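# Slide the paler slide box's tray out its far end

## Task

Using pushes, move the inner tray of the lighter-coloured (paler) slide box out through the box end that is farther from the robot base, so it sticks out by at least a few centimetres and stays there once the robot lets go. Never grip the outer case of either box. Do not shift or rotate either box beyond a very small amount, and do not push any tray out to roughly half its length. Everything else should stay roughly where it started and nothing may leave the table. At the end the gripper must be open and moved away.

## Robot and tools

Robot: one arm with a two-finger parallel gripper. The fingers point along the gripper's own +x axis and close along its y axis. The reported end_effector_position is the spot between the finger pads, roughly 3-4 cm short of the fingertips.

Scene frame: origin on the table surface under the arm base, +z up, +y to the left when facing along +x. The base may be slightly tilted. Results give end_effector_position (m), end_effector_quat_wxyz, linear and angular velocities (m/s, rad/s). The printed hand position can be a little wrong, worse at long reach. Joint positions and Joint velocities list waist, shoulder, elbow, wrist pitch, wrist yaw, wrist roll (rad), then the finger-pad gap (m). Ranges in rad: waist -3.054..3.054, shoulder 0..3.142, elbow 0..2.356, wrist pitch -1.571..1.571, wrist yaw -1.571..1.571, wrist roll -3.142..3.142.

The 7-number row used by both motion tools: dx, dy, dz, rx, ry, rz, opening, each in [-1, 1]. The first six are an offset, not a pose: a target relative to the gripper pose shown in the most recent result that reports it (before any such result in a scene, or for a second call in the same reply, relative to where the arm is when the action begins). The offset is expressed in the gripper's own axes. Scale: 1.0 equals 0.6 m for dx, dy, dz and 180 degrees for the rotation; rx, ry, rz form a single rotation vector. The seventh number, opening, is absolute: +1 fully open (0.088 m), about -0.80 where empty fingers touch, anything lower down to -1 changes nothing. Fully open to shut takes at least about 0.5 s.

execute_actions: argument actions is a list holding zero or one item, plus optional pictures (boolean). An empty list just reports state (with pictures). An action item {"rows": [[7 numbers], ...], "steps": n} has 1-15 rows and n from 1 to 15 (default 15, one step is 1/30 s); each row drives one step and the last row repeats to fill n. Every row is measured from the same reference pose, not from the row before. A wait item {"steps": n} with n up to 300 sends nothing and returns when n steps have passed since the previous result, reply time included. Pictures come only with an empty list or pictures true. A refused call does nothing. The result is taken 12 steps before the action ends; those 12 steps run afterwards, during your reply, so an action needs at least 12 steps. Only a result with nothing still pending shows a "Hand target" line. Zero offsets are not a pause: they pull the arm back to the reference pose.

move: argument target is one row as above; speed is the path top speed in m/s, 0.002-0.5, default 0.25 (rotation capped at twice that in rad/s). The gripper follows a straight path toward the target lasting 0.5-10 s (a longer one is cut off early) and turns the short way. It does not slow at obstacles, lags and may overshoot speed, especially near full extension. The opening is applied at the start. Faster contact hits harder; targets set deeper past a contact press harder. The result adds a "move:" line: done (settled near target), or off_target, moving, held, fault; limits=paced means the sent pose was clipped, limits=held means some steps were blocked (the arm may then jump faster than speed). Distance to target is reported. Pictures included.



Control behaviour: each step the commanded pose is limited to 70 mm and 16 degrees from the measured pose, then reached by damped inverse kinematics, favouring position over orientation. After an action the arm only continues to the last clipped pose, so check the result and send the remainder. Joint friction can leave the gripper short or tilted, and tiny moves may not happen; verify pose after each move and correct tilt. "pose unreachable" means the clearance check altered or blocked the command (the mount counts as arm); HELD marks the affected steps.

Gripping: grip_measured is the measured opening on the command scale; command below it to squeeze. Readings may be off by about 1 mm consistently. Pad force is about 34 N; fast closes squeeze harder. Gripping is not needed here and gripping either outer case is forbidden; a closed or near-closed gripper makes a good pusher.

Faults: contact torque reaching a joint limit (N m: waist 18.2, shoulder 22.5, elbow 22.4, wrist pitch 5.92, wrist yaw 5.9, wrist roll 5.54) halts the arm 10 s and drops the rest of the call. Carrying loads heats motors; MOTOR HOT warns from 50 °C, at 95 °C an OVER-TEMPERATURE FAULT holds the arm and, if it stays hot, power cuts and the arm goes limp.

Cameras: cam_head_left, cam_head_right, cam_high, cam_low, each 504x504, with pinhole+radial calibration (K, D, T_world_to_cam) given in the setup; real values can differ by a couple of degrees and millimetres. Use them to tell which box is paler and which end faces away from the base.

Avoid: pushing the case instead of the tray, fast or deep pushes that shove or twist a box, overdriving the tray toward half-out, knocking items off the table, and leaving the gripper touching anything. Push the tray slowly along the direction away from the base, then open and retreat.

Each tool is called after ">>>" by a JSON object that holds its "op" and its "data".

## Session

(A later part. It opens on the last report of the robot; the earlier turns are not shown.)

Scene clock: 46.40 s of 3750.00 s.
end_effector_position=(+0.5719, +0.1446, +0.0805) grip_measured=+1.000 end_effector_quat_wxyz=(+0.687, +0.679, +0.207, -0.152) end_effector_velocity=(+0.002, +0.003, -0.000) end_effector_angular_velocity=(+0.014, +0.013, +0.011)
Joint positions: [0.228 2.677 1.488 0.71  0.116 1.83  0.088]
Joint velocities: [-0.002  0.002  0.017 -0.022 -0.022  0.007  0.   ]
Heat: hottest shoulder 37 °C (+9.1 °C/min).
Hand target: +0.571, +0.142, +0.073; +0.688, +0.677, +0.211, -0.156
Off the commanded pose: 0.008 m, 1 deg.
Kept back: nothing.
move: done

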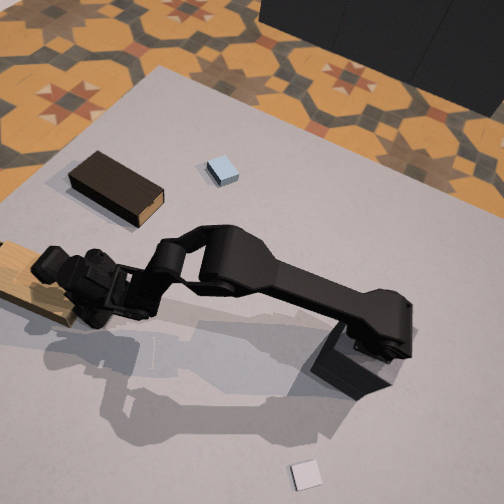

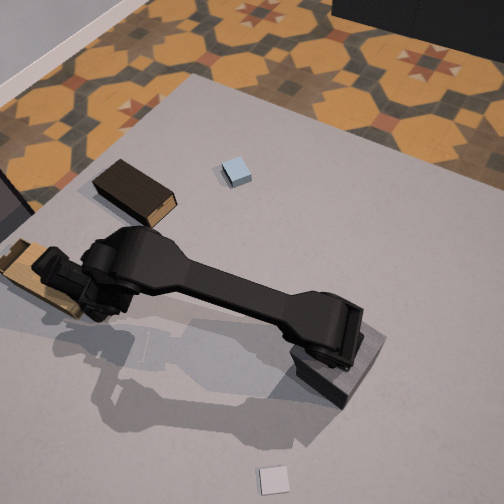

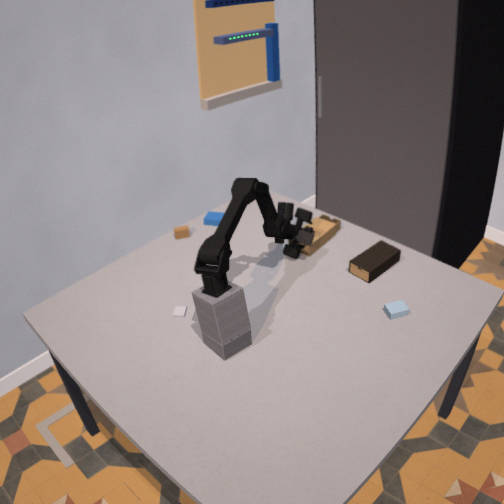

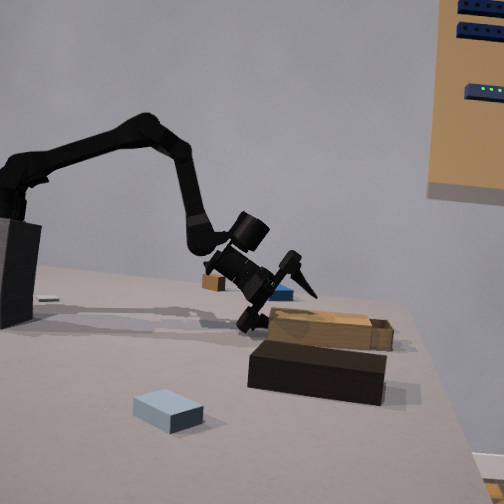

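>>> {"op": "move", "data": {"target": [-0.1183, -0.0284, 0, 0, 0, 0, 1], "speed": 0.04}}

>>> {"op": "move", "data": {"target": [-0.15, 0.08, 0, 0, 0, 0, 1], "speed": 0.2}}

>>> {"op": "zoom_image", "data": {"camera": "cam_low", "region": [230, 280, 420, 420]}}

>>> {"op": "zoom_image", "data": {"camera": "cam_high", "region": [260, 190, 420, 300]}}

Scene clock: 50.53 s of 3750.00 s.
end_effector_position=(+0.5038, +0.1375, +0.0980) grip_measured=+1.000 end_effector_quat_wxyz=(+0.688, +0.678, +0.208, -0.153) end_effector_velocity=(-0.001, +0.000, +0.004) end_effector_angular_velocity=(+0.012, -0.005, +0.001)
Joint positions: [0.256 2.497 1.112 0.902 0.141 1.84  0.088]
Joint velocities: [-0.002 -0.012 -0.012  0.007 -0.007  0.007  0.   ]
Heat: hottest shoulder 38 °C (+9.5 °C/min).
Hand target: +0.502, +0.139, +0.101; +0.687, +0.679, +0.207, -0.152
Off the commanded pose: 0.003 m, 0 deg.
Kept back: nothing.
move: done

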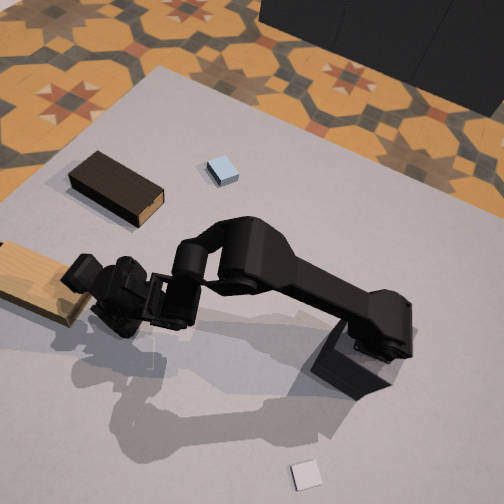

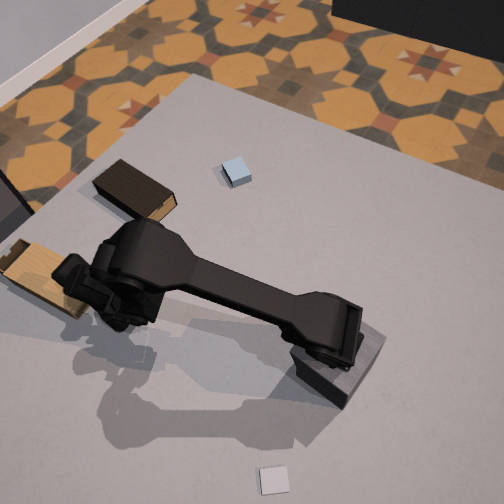

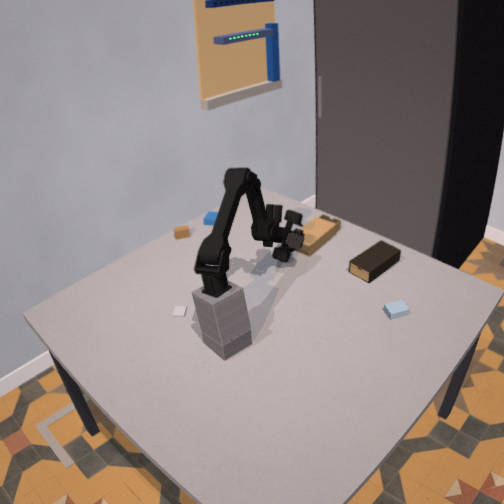

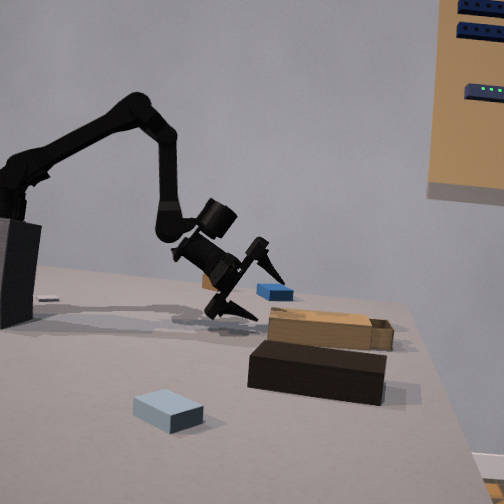

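Scene clock: 51.67 s of 3750.00 s.
end_effector_position=(+0.4521, +0.1334, +0.1832) grip_measured=+1.000 end_effector_quat_wxyz=(+0.688, +0.678, +0.207, -0.152) end_effector_velocity=(-0.000, -0.004, +0.005) end_effector_angular_velocity=(-0.016, -0.010, -0.017)
Joint positions: [0.256 2.094 0.811 0.802 0.141 1.84  0.088]
Joint velocities: [-0.002 -0.017 -0.007 -0.007  0.022 -0.007  0.   ]
Heat: hottest shoulder 38 °C (+9.3 °C/min).
Hand target: +0.450, +0.132, +0.184; +0.688, +0.678, +0.208, -0.153
Off the commanded pose: 0.003 m, 0 deg.
Kept back: nothing.
move: done

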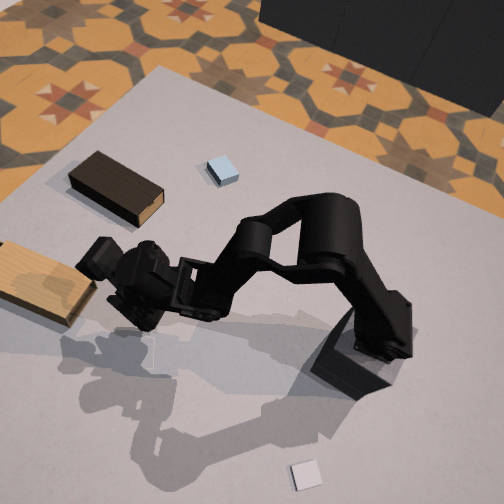

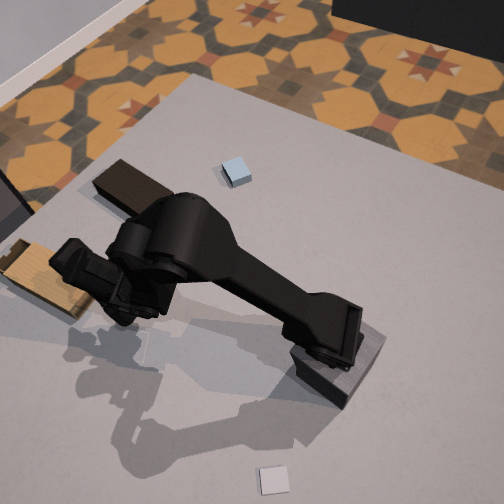

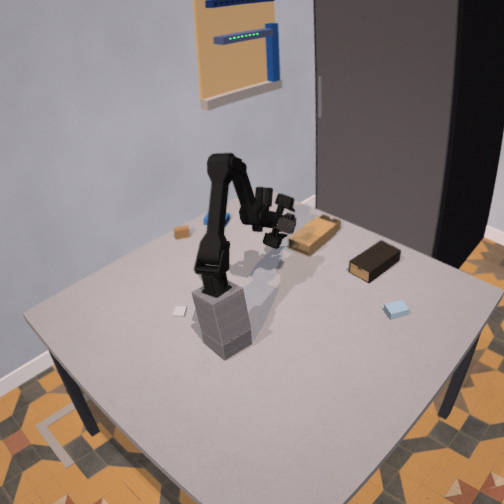

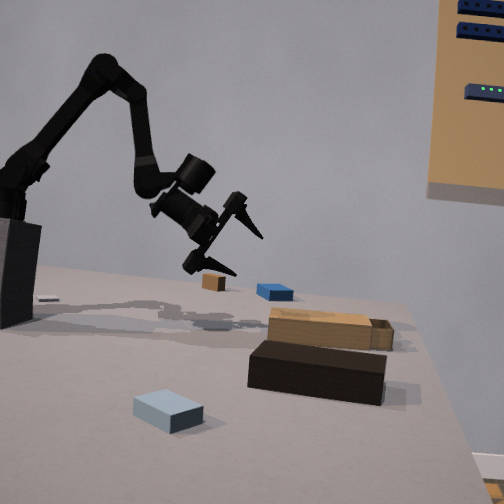

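Region (230, 280, 420, 420) of cam_low's 504x504 image, scaled by 2.653, with more detail than that image has; it fills the top 371 rows of this view, and the rest is white.

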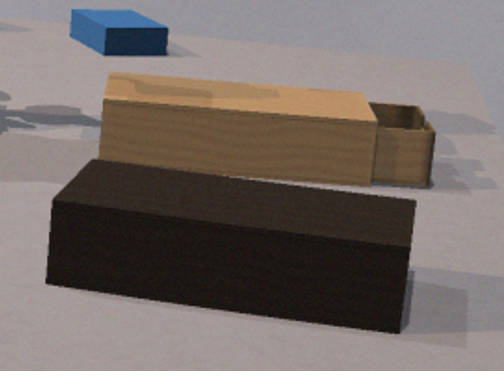

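Region (260, 190, 420, 300) of cam_high's 504x504 image, scaled by 3.150, with more detail than that image has; it fills the top 346 rows of this view, and the rest is white.

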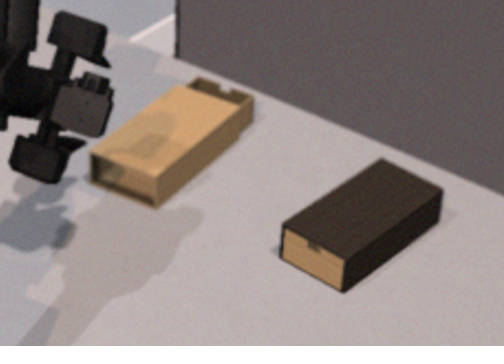

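The case hasn't moved, and the tray is out about 4.4 cm at the far end. The arm is now clear, so I'm ending scene 1.

>>> {"op": "finished_scene", "data": {"scene": 1}}

The scene is finished: the task was done.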